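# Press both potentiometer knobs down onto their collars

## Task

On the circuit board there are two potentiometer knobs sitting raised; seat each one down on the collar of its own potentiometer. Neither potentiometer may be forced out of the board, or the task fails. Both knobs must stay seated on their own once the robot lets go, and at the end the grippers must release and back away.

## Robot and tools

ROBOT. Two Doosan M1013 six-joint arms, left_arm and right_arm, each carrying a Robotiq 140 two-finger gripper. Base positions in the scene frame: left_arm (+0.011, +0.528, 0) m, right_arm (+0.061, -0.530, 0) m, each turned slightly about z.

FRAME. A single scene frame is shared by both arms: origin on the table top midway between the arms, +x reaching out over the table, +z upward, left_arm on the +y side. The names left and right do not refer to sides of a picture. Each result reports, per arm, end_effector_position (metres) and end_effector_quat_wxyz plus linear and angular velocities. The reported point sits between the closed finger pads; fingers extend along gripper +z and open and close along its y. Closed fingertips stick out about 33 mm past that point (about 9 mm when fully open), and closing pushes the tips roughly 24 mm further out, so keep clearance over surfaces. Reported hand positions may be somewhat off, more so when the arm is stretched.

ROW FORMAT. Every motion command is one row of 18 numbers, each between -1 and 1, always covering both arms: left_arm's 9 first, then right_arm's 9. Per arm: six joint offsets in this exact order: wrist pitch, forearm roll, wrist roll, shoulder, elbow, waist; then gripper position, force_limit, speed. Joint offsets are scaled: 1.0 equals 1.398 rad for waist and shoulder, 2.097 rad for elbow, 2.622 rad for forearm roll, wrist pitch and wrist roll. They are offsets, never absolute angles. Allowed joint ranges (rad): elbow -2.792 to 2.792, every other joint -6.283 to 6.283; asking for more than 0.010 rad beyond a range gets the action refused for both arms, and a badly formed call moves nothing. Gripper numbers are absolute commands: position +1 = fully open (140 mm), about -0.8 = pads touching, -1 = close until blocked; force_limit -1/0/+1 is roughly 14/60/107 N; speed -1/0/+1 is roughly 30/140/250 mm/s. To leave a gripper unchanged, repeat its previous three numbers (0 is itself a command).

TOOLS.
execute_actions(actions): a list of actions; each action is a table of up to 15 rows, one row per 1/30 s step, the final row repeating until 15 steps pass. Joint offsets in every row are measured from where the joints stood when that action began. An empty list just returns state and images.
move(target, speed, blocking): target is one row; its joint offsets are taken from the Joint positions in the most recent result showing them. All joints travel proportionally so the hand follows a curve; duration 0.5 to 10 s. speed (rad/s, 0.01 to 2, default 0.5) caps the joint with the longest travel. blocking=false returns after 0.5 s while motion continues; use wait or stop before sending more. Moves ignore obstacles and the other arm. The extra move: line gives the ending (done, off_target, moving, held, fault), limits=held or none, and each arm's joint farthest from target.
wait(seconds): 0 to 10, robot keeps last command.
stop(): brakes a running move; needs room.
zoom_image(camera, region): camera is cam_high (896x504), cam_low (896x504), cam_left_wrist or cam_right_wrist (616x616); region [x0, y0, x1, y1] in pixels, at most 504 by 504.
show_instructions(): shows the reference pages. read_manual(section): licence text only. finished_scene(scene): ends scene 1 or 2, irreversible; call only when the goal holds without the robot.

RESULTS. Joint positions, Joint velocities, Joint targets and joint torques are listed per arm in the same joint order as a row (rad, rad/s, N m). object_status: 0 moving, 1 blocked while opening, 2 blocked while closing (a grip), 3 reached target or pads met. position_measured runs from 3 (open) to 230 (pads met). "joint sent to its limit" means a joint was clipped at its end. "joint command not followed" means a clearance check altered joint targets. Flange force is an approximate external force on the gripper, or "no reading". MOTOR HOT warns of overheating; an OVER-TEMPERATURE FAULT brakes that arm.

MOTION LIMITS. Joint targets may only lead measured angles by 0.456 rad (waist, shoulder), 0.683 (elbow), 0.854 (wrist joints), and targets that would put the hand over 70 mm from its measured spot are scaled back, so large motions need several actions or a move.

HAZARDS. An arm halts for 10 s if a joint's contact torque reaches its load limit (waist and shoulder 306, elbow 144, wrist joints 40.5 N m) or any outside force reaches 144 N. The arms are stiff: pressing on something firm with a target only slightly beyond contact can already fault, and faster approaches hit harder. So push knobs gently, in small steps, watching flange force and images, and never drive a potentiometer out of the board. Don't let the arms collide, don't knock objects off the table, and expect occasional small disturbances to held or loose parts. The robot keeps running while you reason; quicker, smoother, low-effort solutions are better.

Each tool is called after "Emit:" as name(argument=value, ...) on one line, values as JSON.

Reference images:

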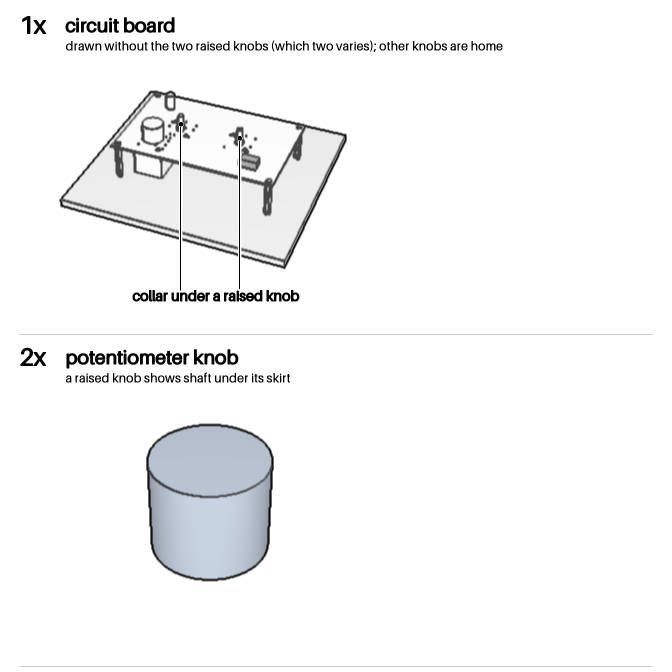

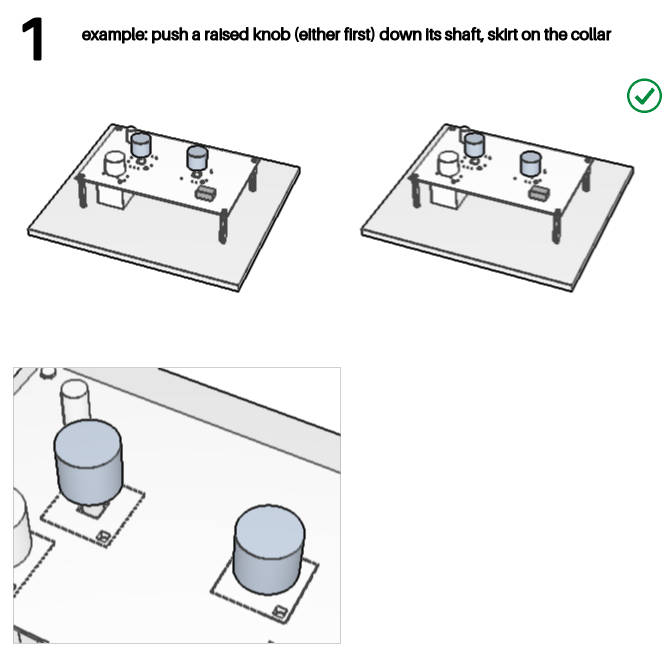

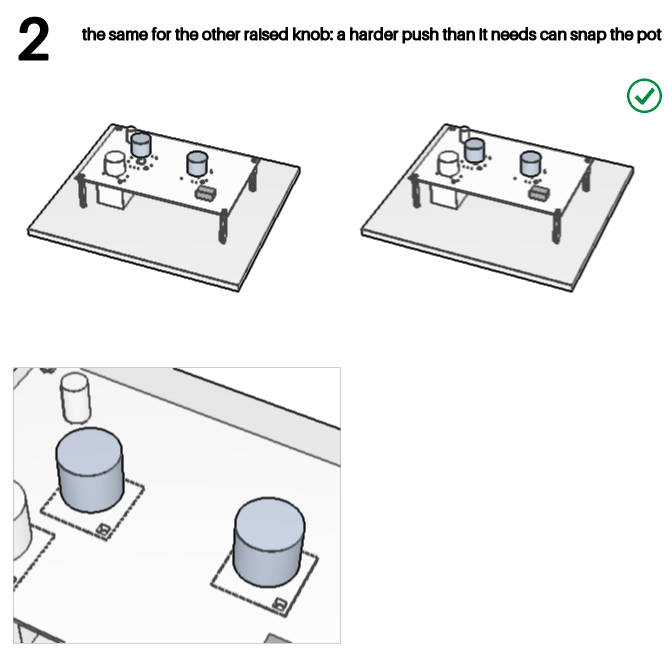

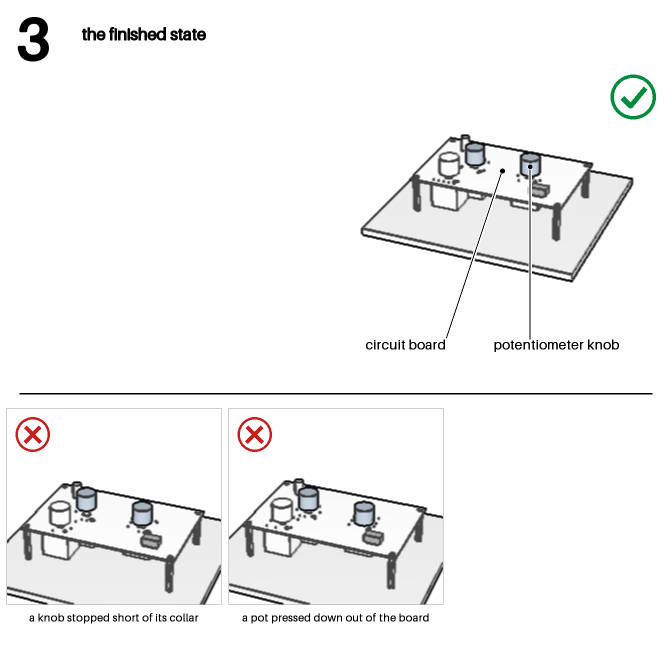

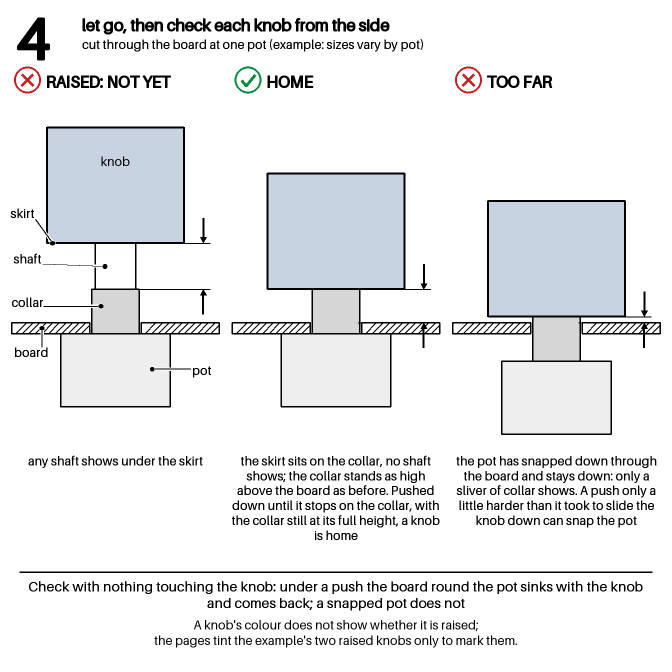

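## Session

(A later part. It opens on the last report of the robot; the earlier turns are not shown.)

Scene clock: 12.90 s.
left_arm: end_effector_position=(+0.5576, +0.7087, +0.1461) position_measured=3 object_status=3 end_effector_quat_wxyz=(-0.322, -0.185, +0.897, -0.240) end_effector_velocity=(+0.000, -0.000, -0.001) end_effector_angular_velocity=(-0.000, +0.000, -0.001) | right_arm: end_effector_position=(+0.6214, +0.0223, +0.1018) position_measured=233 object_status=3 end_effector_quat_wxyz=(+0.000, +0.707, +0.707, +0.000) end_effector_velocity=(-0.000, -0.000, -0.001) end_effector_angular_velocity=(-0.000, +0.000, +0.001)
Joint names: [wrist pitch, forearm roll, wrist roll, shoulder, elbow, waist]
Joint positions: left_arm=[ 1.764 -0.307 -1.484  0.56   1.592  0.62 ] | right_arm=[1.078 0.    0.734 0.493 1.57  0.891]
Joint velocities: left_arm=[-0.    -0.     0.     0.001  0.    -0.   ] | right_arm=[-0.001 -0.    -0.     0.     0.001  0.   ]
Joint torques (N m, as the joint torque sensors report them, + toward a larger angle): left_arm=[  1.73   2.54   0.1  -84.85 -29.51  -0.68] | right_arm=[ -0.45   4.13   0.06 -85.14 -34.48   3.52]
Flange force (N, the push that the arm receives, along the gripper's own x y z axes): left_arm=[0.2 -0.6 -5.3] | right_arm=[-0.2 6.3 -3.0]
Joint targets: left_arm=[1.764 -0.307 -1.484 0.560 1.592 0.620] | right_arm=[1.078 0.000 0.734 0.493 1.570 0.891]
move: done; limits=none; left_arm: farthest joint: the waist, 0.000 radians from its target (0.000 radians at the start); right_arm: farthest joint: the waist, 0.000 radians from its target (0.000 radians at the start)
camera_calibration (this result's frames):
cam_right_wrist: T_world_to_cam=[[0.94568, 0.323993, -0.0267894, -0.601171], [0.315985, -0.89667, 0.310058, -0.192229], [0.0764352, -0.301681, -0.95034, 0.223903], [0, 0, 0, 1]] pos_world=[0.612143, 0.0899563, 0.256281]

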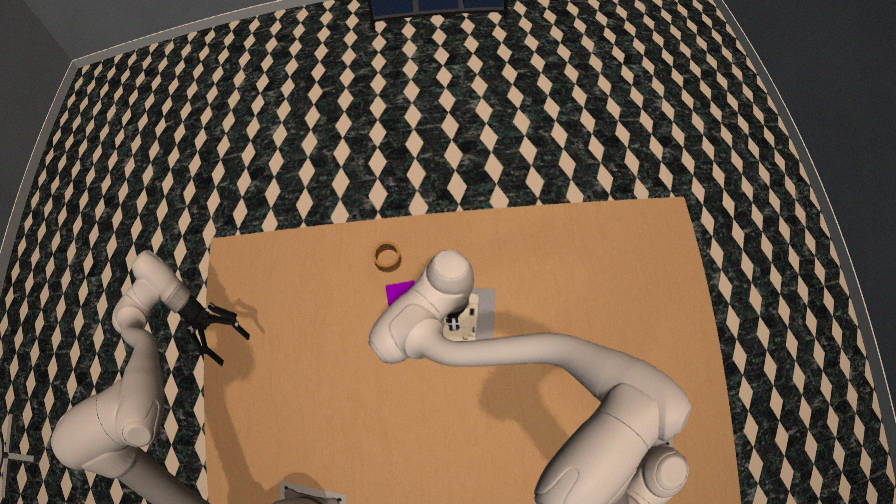

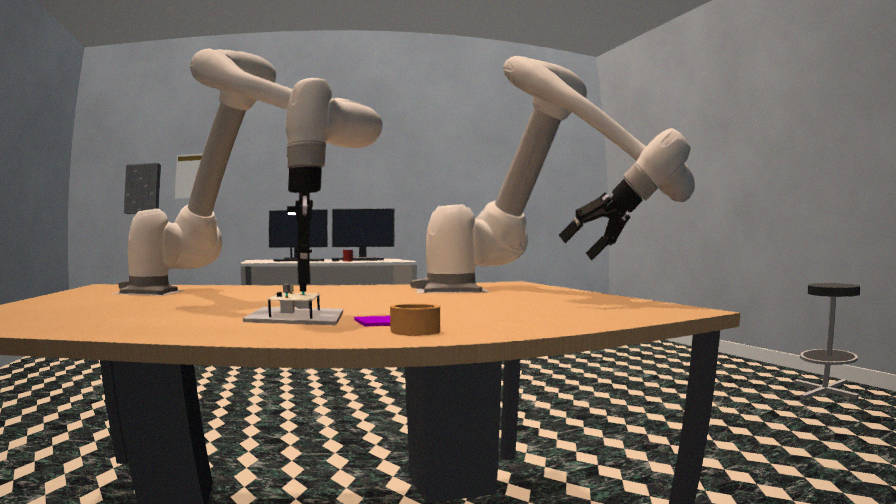

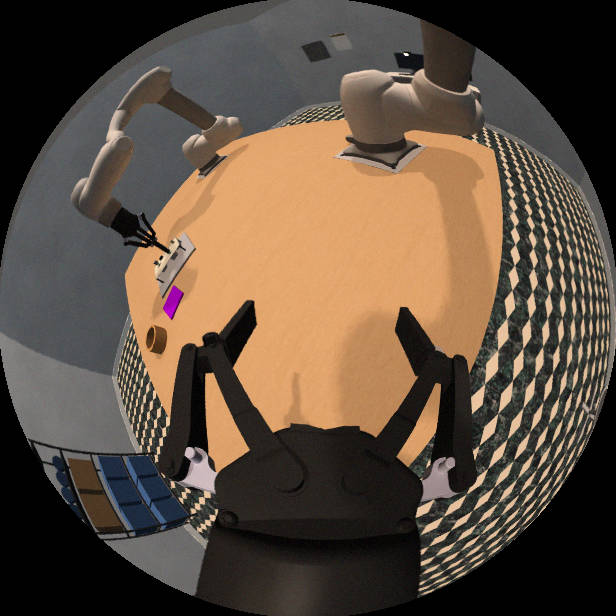

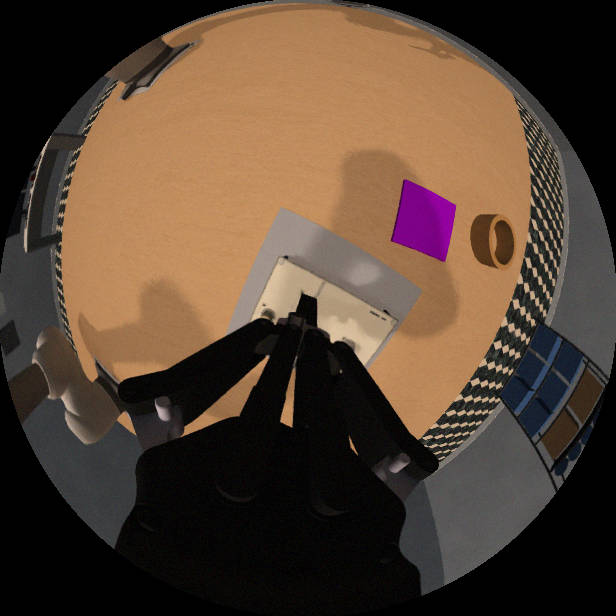

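Emit:
move(target=[0,0,0,0,0,0,1,0,0,-0.00181,0,0,0.00161,0.00119,0,-1,0,0], speed=0.01)

Emit:
zoom_image(camera="cam_low", region=[270, 260, 320, 310])

Scene clock: 13.83 s.
left_arm: end_effector_position=(+0.5576, +0.7087, +0.1461) position_measured=3 object_status=3 end_effector_quat_wxyz=(-0.322, -0.185, +0.897, -0.240) end_effector_velocity=(+0.001, +0.001, +0.000) end_effector_angular_velocity=(+0.002, -0.004, +0.000) | right_arm: end_effector_position=(+0.6214, +0.0222, +0.0989) position_measured=233 object_status=3 end_effector_quat_wxyz=(+0.000, +0.707, +0.707, +0.000) end_effector_velocity=(-0.000, -0.000, -0.001) end_effector_angular_velocity=(-0.000, -0.000, +0.000)
Joint names: [wrist pitch, forearm roll, wrist roll, shoulder, elbow, waist]
Joint positions: left_arm=[ 1.764 -0.307 -1.484  0.56   1.592  0.62 ] | right_arm=[1.074 0.    0.734 0.495 1.572 0.891]
Joint velocities: left_arm=[-0.001 -0.     0.    -0.    -0.002 -0.   ] | right_arm=[-0.002 -0.    -0.     0.001  0.001 -0.   ]
Joint torques (N m, as the joint torque sensors report them, + toward a larger angle): left_arm=[  1.73   2.38  -0.03 -85.46 -30.39  -1.25] | right_arm=[ -0.42   4.13   0.19 -74.11 -30.54   3.53]
Flange force (N, the push that the arm receives, along the gripper's own x y z axes): left_arm=[0.9 0.6 -4.2] | right_arm=[-5.3 1.4 -14.5]
Joint targets: left_arm=[1.764 -0.307 -1.484 0.560 1.592 0.620] | right_arm=[1.074 0.000 0.734 0.495 1.572 0.891]
move: done; limits=none; left_arm: farthest joint: the waist, 0.000 radians from its target (0.000 radians at the start); right_arm: farthest joint: the waist, 0.000 radians from its target (0.000 radians at the start)
camera_calibration (this result's frames):
cam_left_wrist: T_world_to_cam=[[-0.570926, 0.7306, -0.374523, -0.117245], [0.819002, 0.475003, -0.321882, -0.736755], [-0.057268, -0.490506, -0.869554, 0.683676], [0, 0, 0, 1]] pos_world=[0.575618, 0.770967, 0.313434]
cam_right_wrist: T_world_to_cam=[[0.945682, 0.323994, -0.0267269, -0.601247], [0.315969, -0.896684, 0.310033, -0.191314], [0.0764832, -0.301637, -0.95035, 0.221095], [0, 0, 0, 1]] pos_world=[0.612128, 0.0899426, 0.253362]

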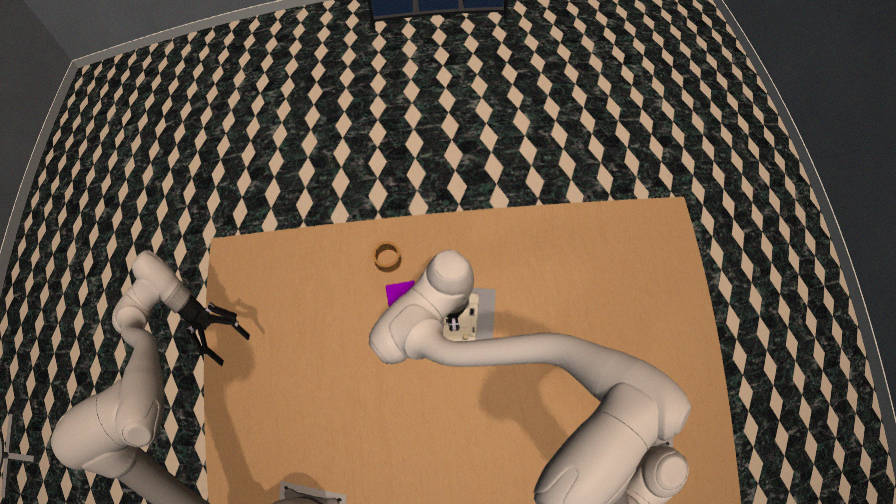

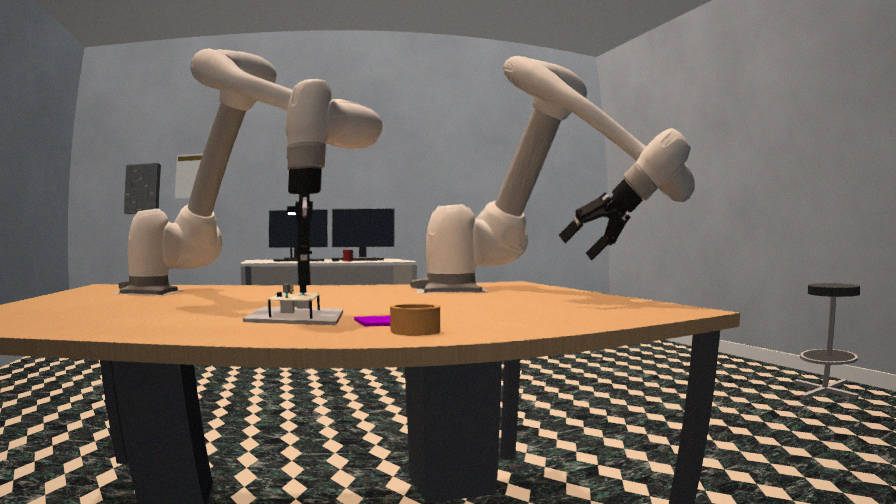

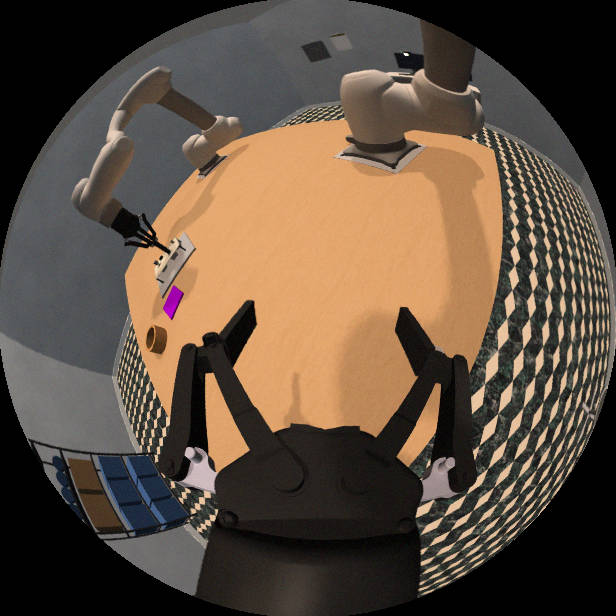

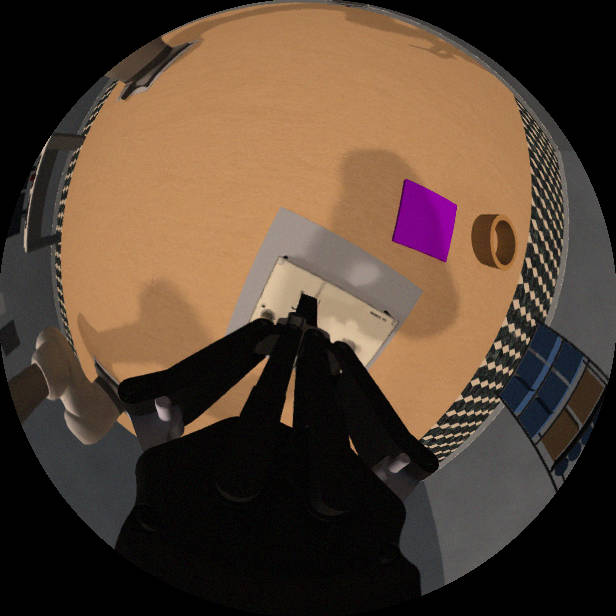

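Region (270, 260, 320, 310) of cam_low's 896x504 image, scaled by 10.080, with more detail than that image has.

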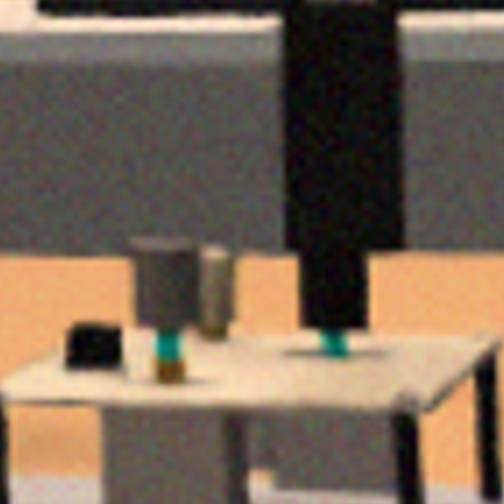

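Emit:
move(target=[0,0,0,0,0,0,1,0,0,-0.0012,0,0,0.00107,0.00079,0,-1,0,0], speed=0.01)

Emit:
zoom_image(camera="cam_low", region=[270, 260, 320, 310])

Scene clock: 14.80 s.
left_arm: end_effector_position=(+0.5576, +0.7087, +0.1461) position_measured=3 object_status=3 end_effector_quat_wxyz=(-0.322, -0.185, +0.897, -0.240) end_effector_velocity=(-0.000, +0.000, -0.000) end_effector_angular_velocity=(-0.001, +0.001, +0.000) | right_arm: end_effector_position=(+0.6214, +0.0222, +0.0969) position_measured=233 object_status=3 end_effector_quat_wxyz=(+0.000, +0.707, +0.707, +0.000) end_effector_velocity=(+0.000, +0.000, -0.000) end_effector_angular_velocity=(-0.000, -0.001, +0.000)
Joint names: [wrist pitch, forearm roll, wrist roll, shoulder, elbow, waist]
Joint positions: left_arm=[ 1.764 -0.307 -1.484  0.56   1.592  0.62 ] | right_arm=[1.071 0.    0.734 0.497 1.574 0.891]
Joint velocities: left_arm=[0.001 0.    0.    0.    0.    0.   ] | right_arm=[-0.001 -0.001  0.     0.     0.     0.   ]
Joint torques (N m, as the joint torque sensors report them, + toward a larger angle): left_arm=[  1.74   2.51   0.02 -85.22 -29.22  -0.41] | right_arm=[ -0.55   3.84  -0.13 -76.81 -29.52   4.54]
Flange force (N, the push that the arm receives, along the gripper's own x y z axes): left_arm=[-0.7 -0.6 -5.9] | right_arm=[-1.6 6.3 -13.4]
Joint targets: left_arm=[1.764 -0.307 -1.484 0.560 1.592 0.620] | right_arm=[1.071 0.000 0.734 0.497 1.574 0.891]
move: done; limits=none; left_arm: farthest joint: the waist, 0.000 radians from its target (0.000 radians at the start); right_arm: farthest joint: the waist, 0.000 radians from its target (0.000 radians at the start)
camera_calibration (this result's frames):
cam_left_wrist: T_world_to_cam=[[-0.570926, 0.7306, -0.374522, -0.117245], [0.819002, 0.475003, -0.321882, -0.736755], [-0.057268, -0.490506, -0.869554, 0.683676], [0, 0, 0, 1]] pos_world=[0.575618, 0.770967, 0.313434]
cam_right_wrist: T_world_to_cam=[[0.945682, 0.323993, -0.0267341, -0.601272], [0.315971, -0.896683, 0.310036, -0.190716], [0.0764776, -0.301642, -0.950349, 0.219224], [0, 0, 0, 1]] pos_world=[0.612107, 0.0899239, 0.251394]

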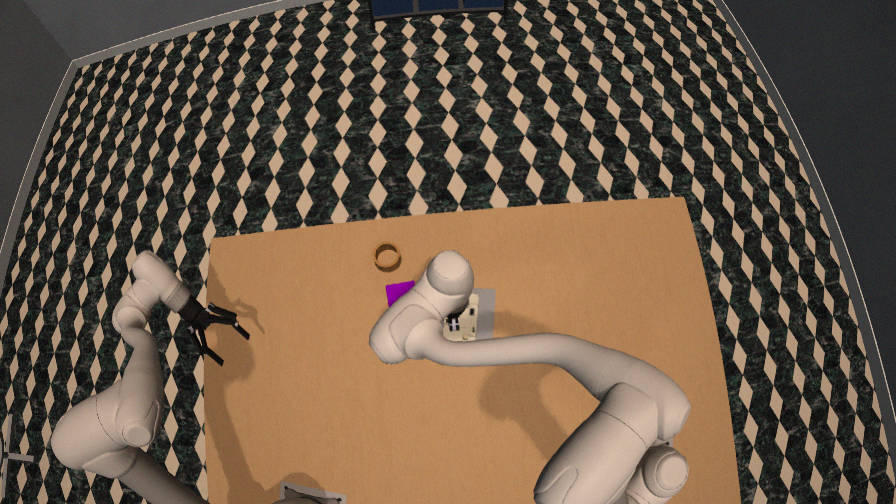

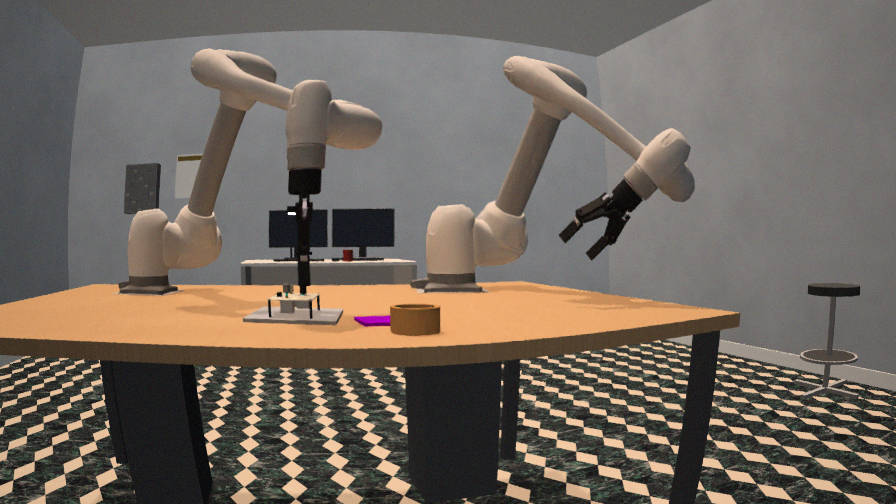

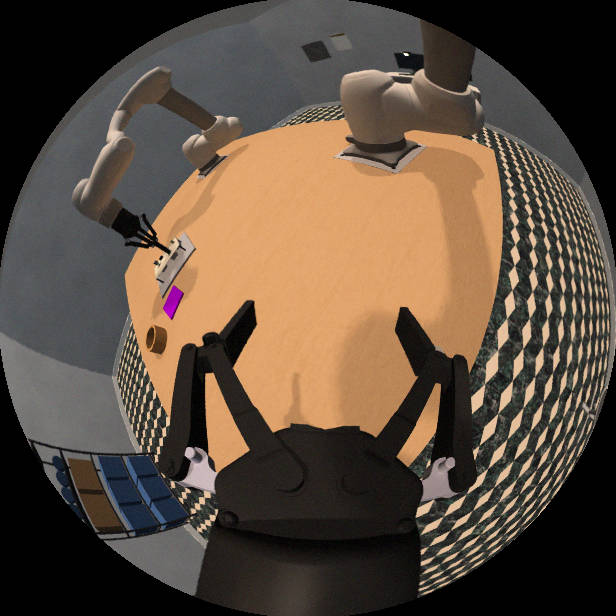

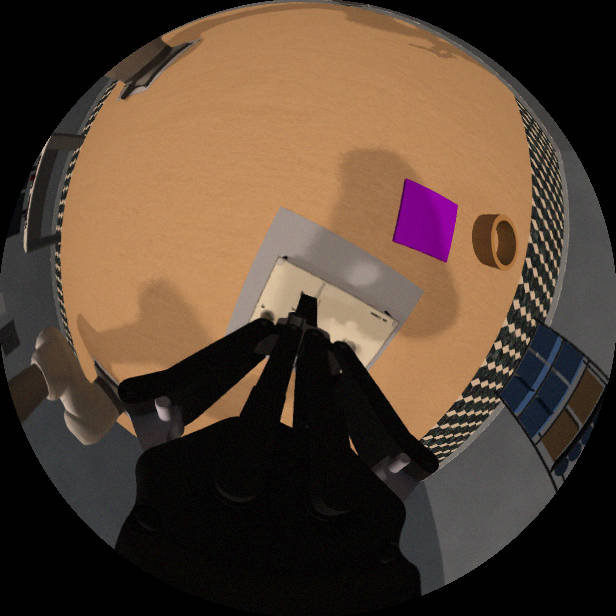

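Region (270, 260, 320, 310) of cam_low's 896x504 image, scaled by 10.080, with more detail than that image has.

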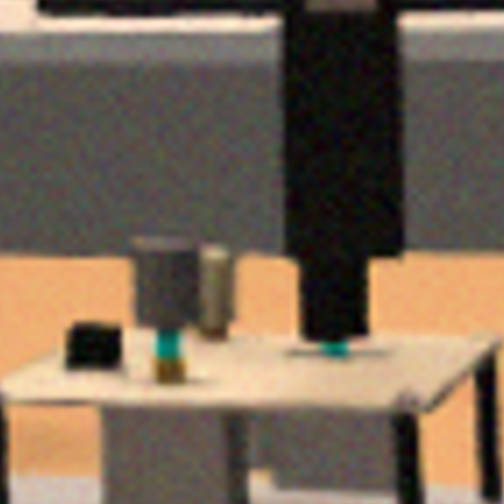

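Emit:
move(target=[0,0,0,0,0,0,1,0,0,-0.00205,0,0,0.00182,0.00135,0,-1,0,0], speed=0.01)

Emit:
zoom_image(camera="cam_low", region=[285, 275, 320, 310])

Scene clock: 16.23 s.
left_arm: end_effector_position=(+0.5576, +0.7087, +0.1461) position_measured=3 object_status=3 end_effector_quat_wxyz=(-0.322, -0.185, +0.897, -0.240) end_effector_velocity=(+0.000, -0.000, +0.000) end_effector_angular_velocity=(+0.000, -0.000, +0.000) | right_arm: end_effector_position=(+0.6214, +0.0222, +0.0936) position_measured=233 object_status=3 end_effector_quat_wxyz=(+0.000, +0.707, +0.707, +0.000) end_effector_velocity=(-0.000, +0.000, -0.000) end_effector_angular_velocity=(+0.001, +0.000, -0.001)
Joint names: [wrist pitch, forearm roll, wrist roll, shoulder, elbow, waist]
Joint positions: left_arm=[ 1.764 -0.307 -1.484  0.56   1.592  0.62 ] | right_arm=[1.065 0.    0.734 0.499 1.577 0.891]
Joint velocities: left_arm=[-0.  0. -0. -0.  0. -0.] | right_arm=[-0.001  0.001  0.001  0.     0.     0.   ]
Joint torques (N m, as the joint torque sensors report them, + toward a larger angle): left_arm=[  1.74   2.39  -0.03 -85.02 -29.94  -0.23] | right_arm=[ -0.24   4.18  -0.07 -76.4  -28.48   5.08]
Flange force (N, the push that the arm receives, along the gripper's own x y z axes): left_arm=[1.0 -0.5 -4.5] | right_arm=[-1.4 7.6 -14.3]
Joint targets: left_arm=[1.764 -0.307 -1.484 0.560 1.592 0.620] | right_arm=[1.065 0.000 0.734 0.499 1.577 0.891]
move: done; limits=none; left_arm: farthest joint: the waist, 0.000 radians from its target (0.000 radians at the start); right_arm: farthest joint: the waist, 0.000 radians from its target (0.000 radians at the start)
camera_calibration (this result's frames):
cam_right_wrist: T_world_to_cam=[[0.945682, 0.323994, -0.0267315, -0.601307], [0.31597, -0.896683, 0.310035, -0.189698], [0.0764797, -0.301641, -0.950349, 0.216029], [0, 0, 0, 1]] pos_world=[0.612062, 0.0898835, 0.248042]

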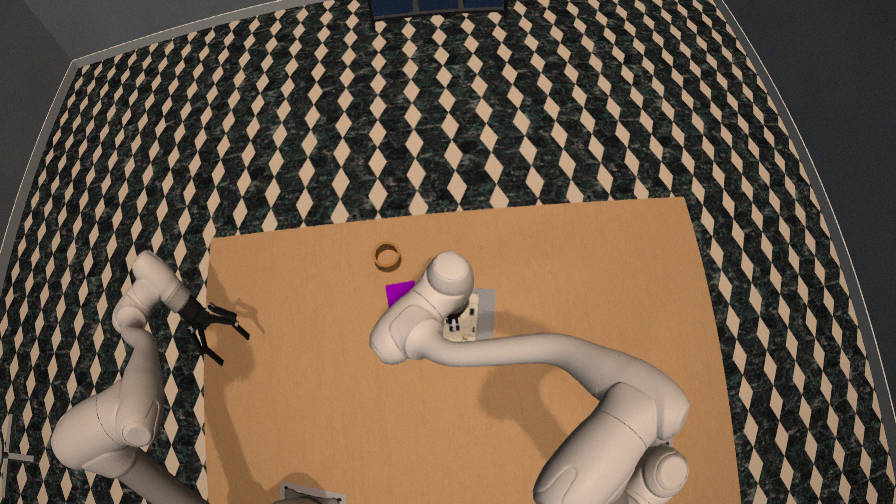

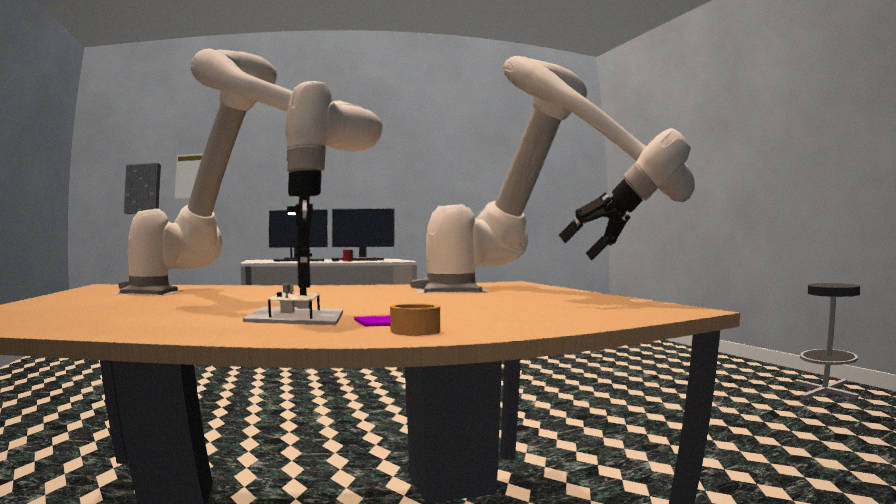

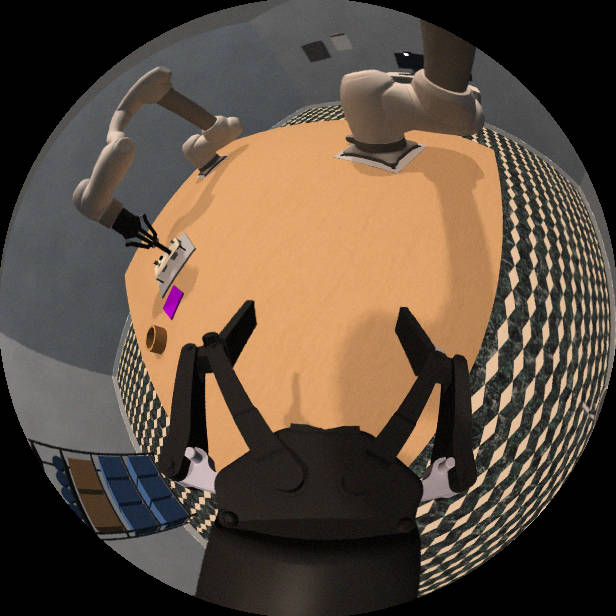

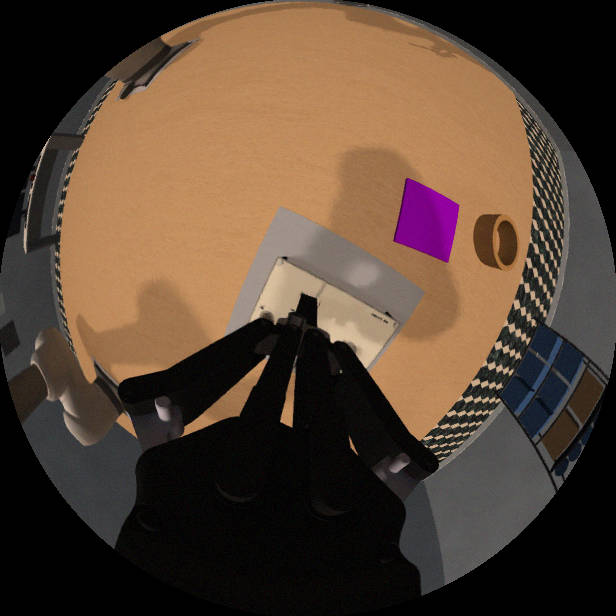

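Region (285, 275, 320, 310) of cam_low's 896x504 image, scaled by 14.400, with more detail than that image has.

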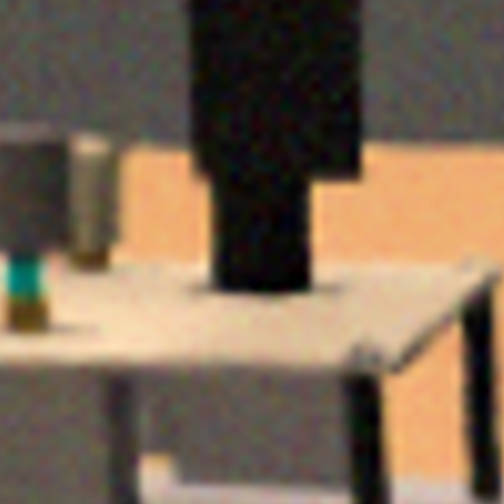

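Emit:
move(target=[0,0,0,0,0,0,1,0,0,0.00361,0,0,-0.00321,-0.00238,0,-1,0,0], speed=0.02)

Emit:
zoom_image(camera="cam_low", region=[270, 260, 320, 310])

Scene clock: 17.13 s.
left_arm: end_effector_position=(+0.5576, +0.7087, +0.1461) position_measured=3 object_status=3 end_effector_quat_wxyz=(-0.322, -0.185, +0.897, -0.240) end_effector_velocity=(-0.000, -0.000, +0.000) end_effector_angular_velocity=(-0.000, +0.001, +0.000) | right_arm: end_effector_position=(+0.6214, +0.0222, +0.0995) position_measured=233 object_status=3 end_effector_quat_wxyz=(+0.000, +0.707, +0.707, +0.000) end_effector_velocity=(-0.000, -0.000, +0.001) end_effector_angular_velocity=(-0.001, +0.000, -0.000)
Joint names: [wrist pitch, forearm roll, wrist roll, shoulder, elbow, waist]
Joint positions: left_arm=[ 1.764 -0.307 -1.484  0.56   1.592  0.62 ] | right_arm=[1.075 0.    0.734 0.495 1.572 0.891]
Joint velocities: left_arm=[ 0.001 -0.    -0.001 -0.    -0.    -0.   ] | right_arm=[ 0.002 -0.     0.    -0.001 -0.     0.   ]
Joint torques (N m, as the joint torque sensors report them, + toward a larger angle): left_arm=[  1.81   2.26   0.01 -83.77 -29.52  -0.58] | right_arm=[ -0.3    3.86  -0.27 -87.56 -36.18   4.87]
Flange force (N, the push that the arm receives, along the gripper's own x y z axes): left_arm=[2.3 -0.6 -5.0] | right_arm=[-1.7 6.6 0.7]
Joint targets: left_arm=[1.764 -0.307 -1.484 0.560 1.592 0.620] | right_arm=[1.075 0.000 0.734 0.495 1.572 0.891]
move: done; limits=none; left_arm: farthest joint: the waist, 0.000 radians from its target (0.000 radians at the start); right_arm: farthest joint: the shoulder, 0.001 radians from its target (0.005 radians at the start)
camera_calibration (this result's frames):
cam_left_wrist: T_world_to_cam=[[-0.570926, 0.7306, -0.374522, -0.117245], [0.819002, 0.475003, -0.321882, -0.736755], [-0.057268, -0.490506, -0.869554, 0.683675], [0, 0, 0, 1]] pos_world=[0.575618, 0.770967, 0.313434]
cam_right_wrist: T_world_to_cam=[[0.945681, 0.323993, -0.0267682, -0.601225], [0.31598, -0.896675, 0.310049, -0.191495], [0.0764515, -0.301666, -0.950344, 0.221641], [0, 0, 0, 1]] pos_world=[0.61213, 0.089945, 0.253914]

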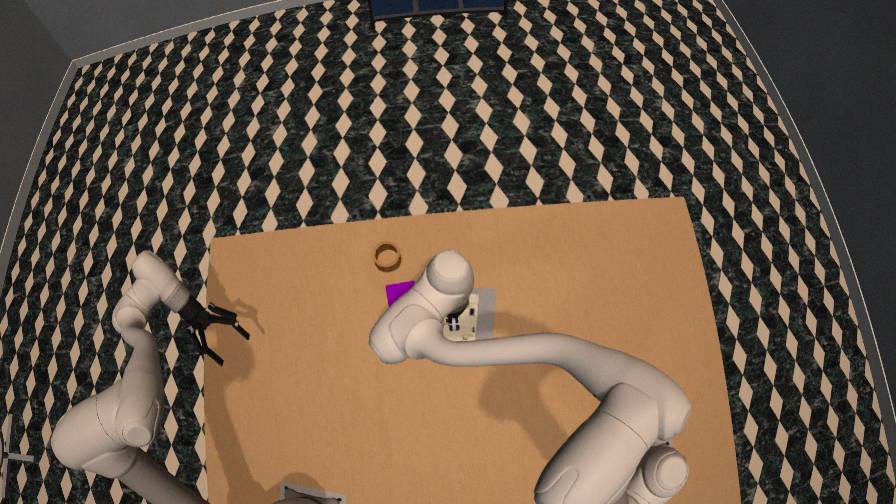

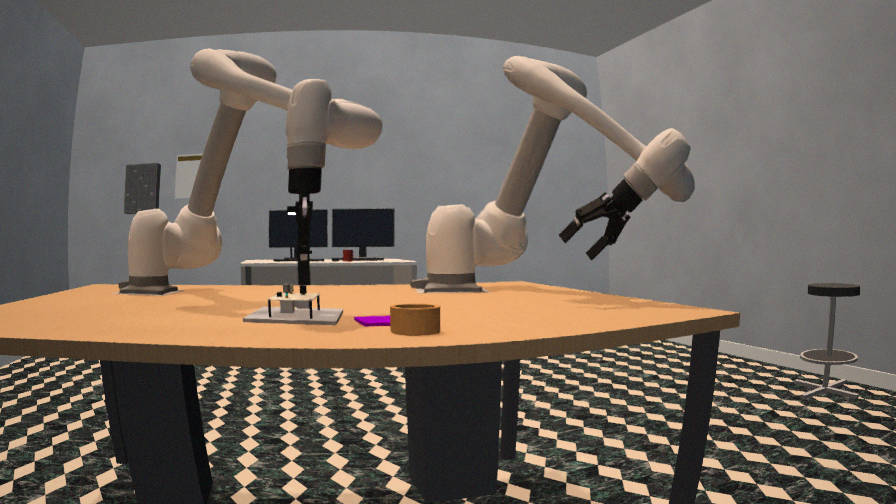

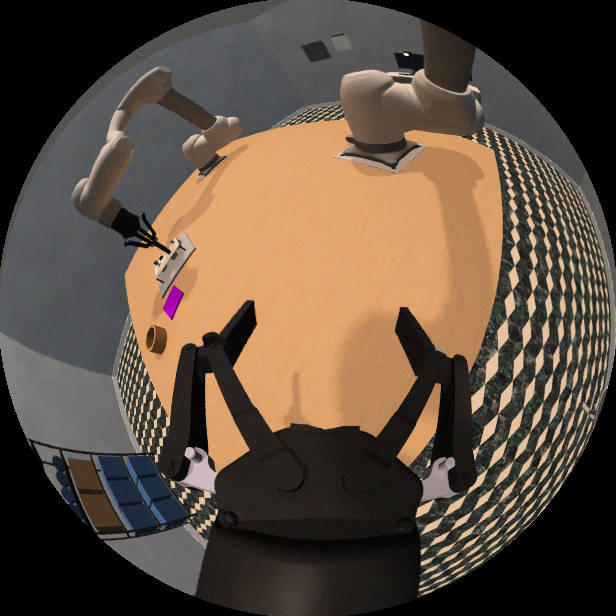

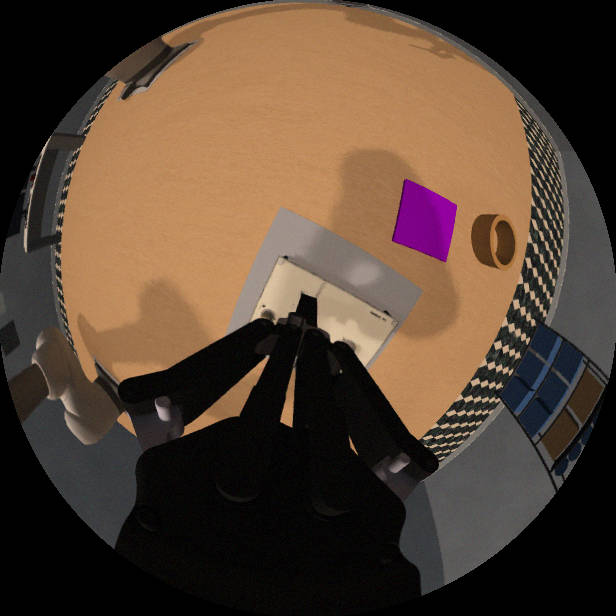

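Region (270, 260, 320, 310) of cam_low's 896x504 image, scaled by 10.080, with more detail than that image has.

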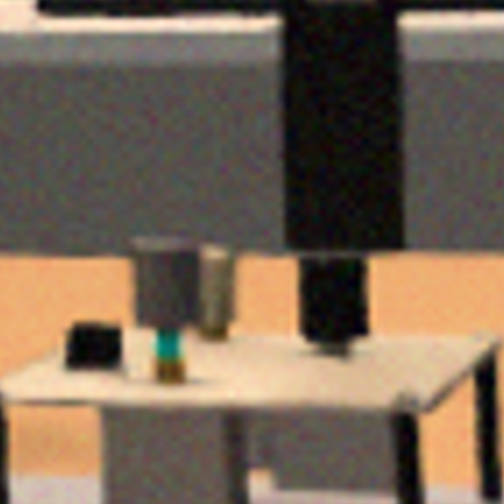

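Emit:
zoom_image(camera="cam_low", region=[293, 282, 311, 300])

Region (293, 282, 311, 300) of cam_low's 896x504 image, scaled by 28.000, with more detail than that image has.

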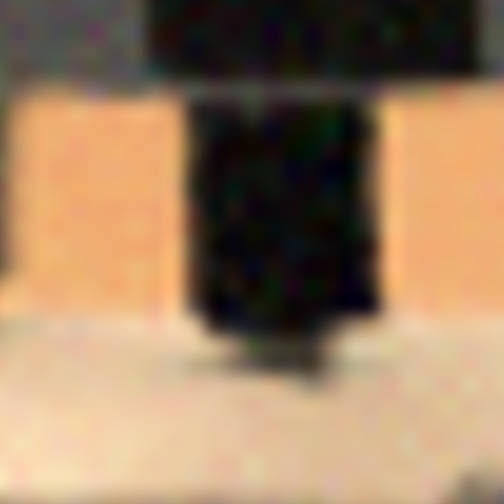

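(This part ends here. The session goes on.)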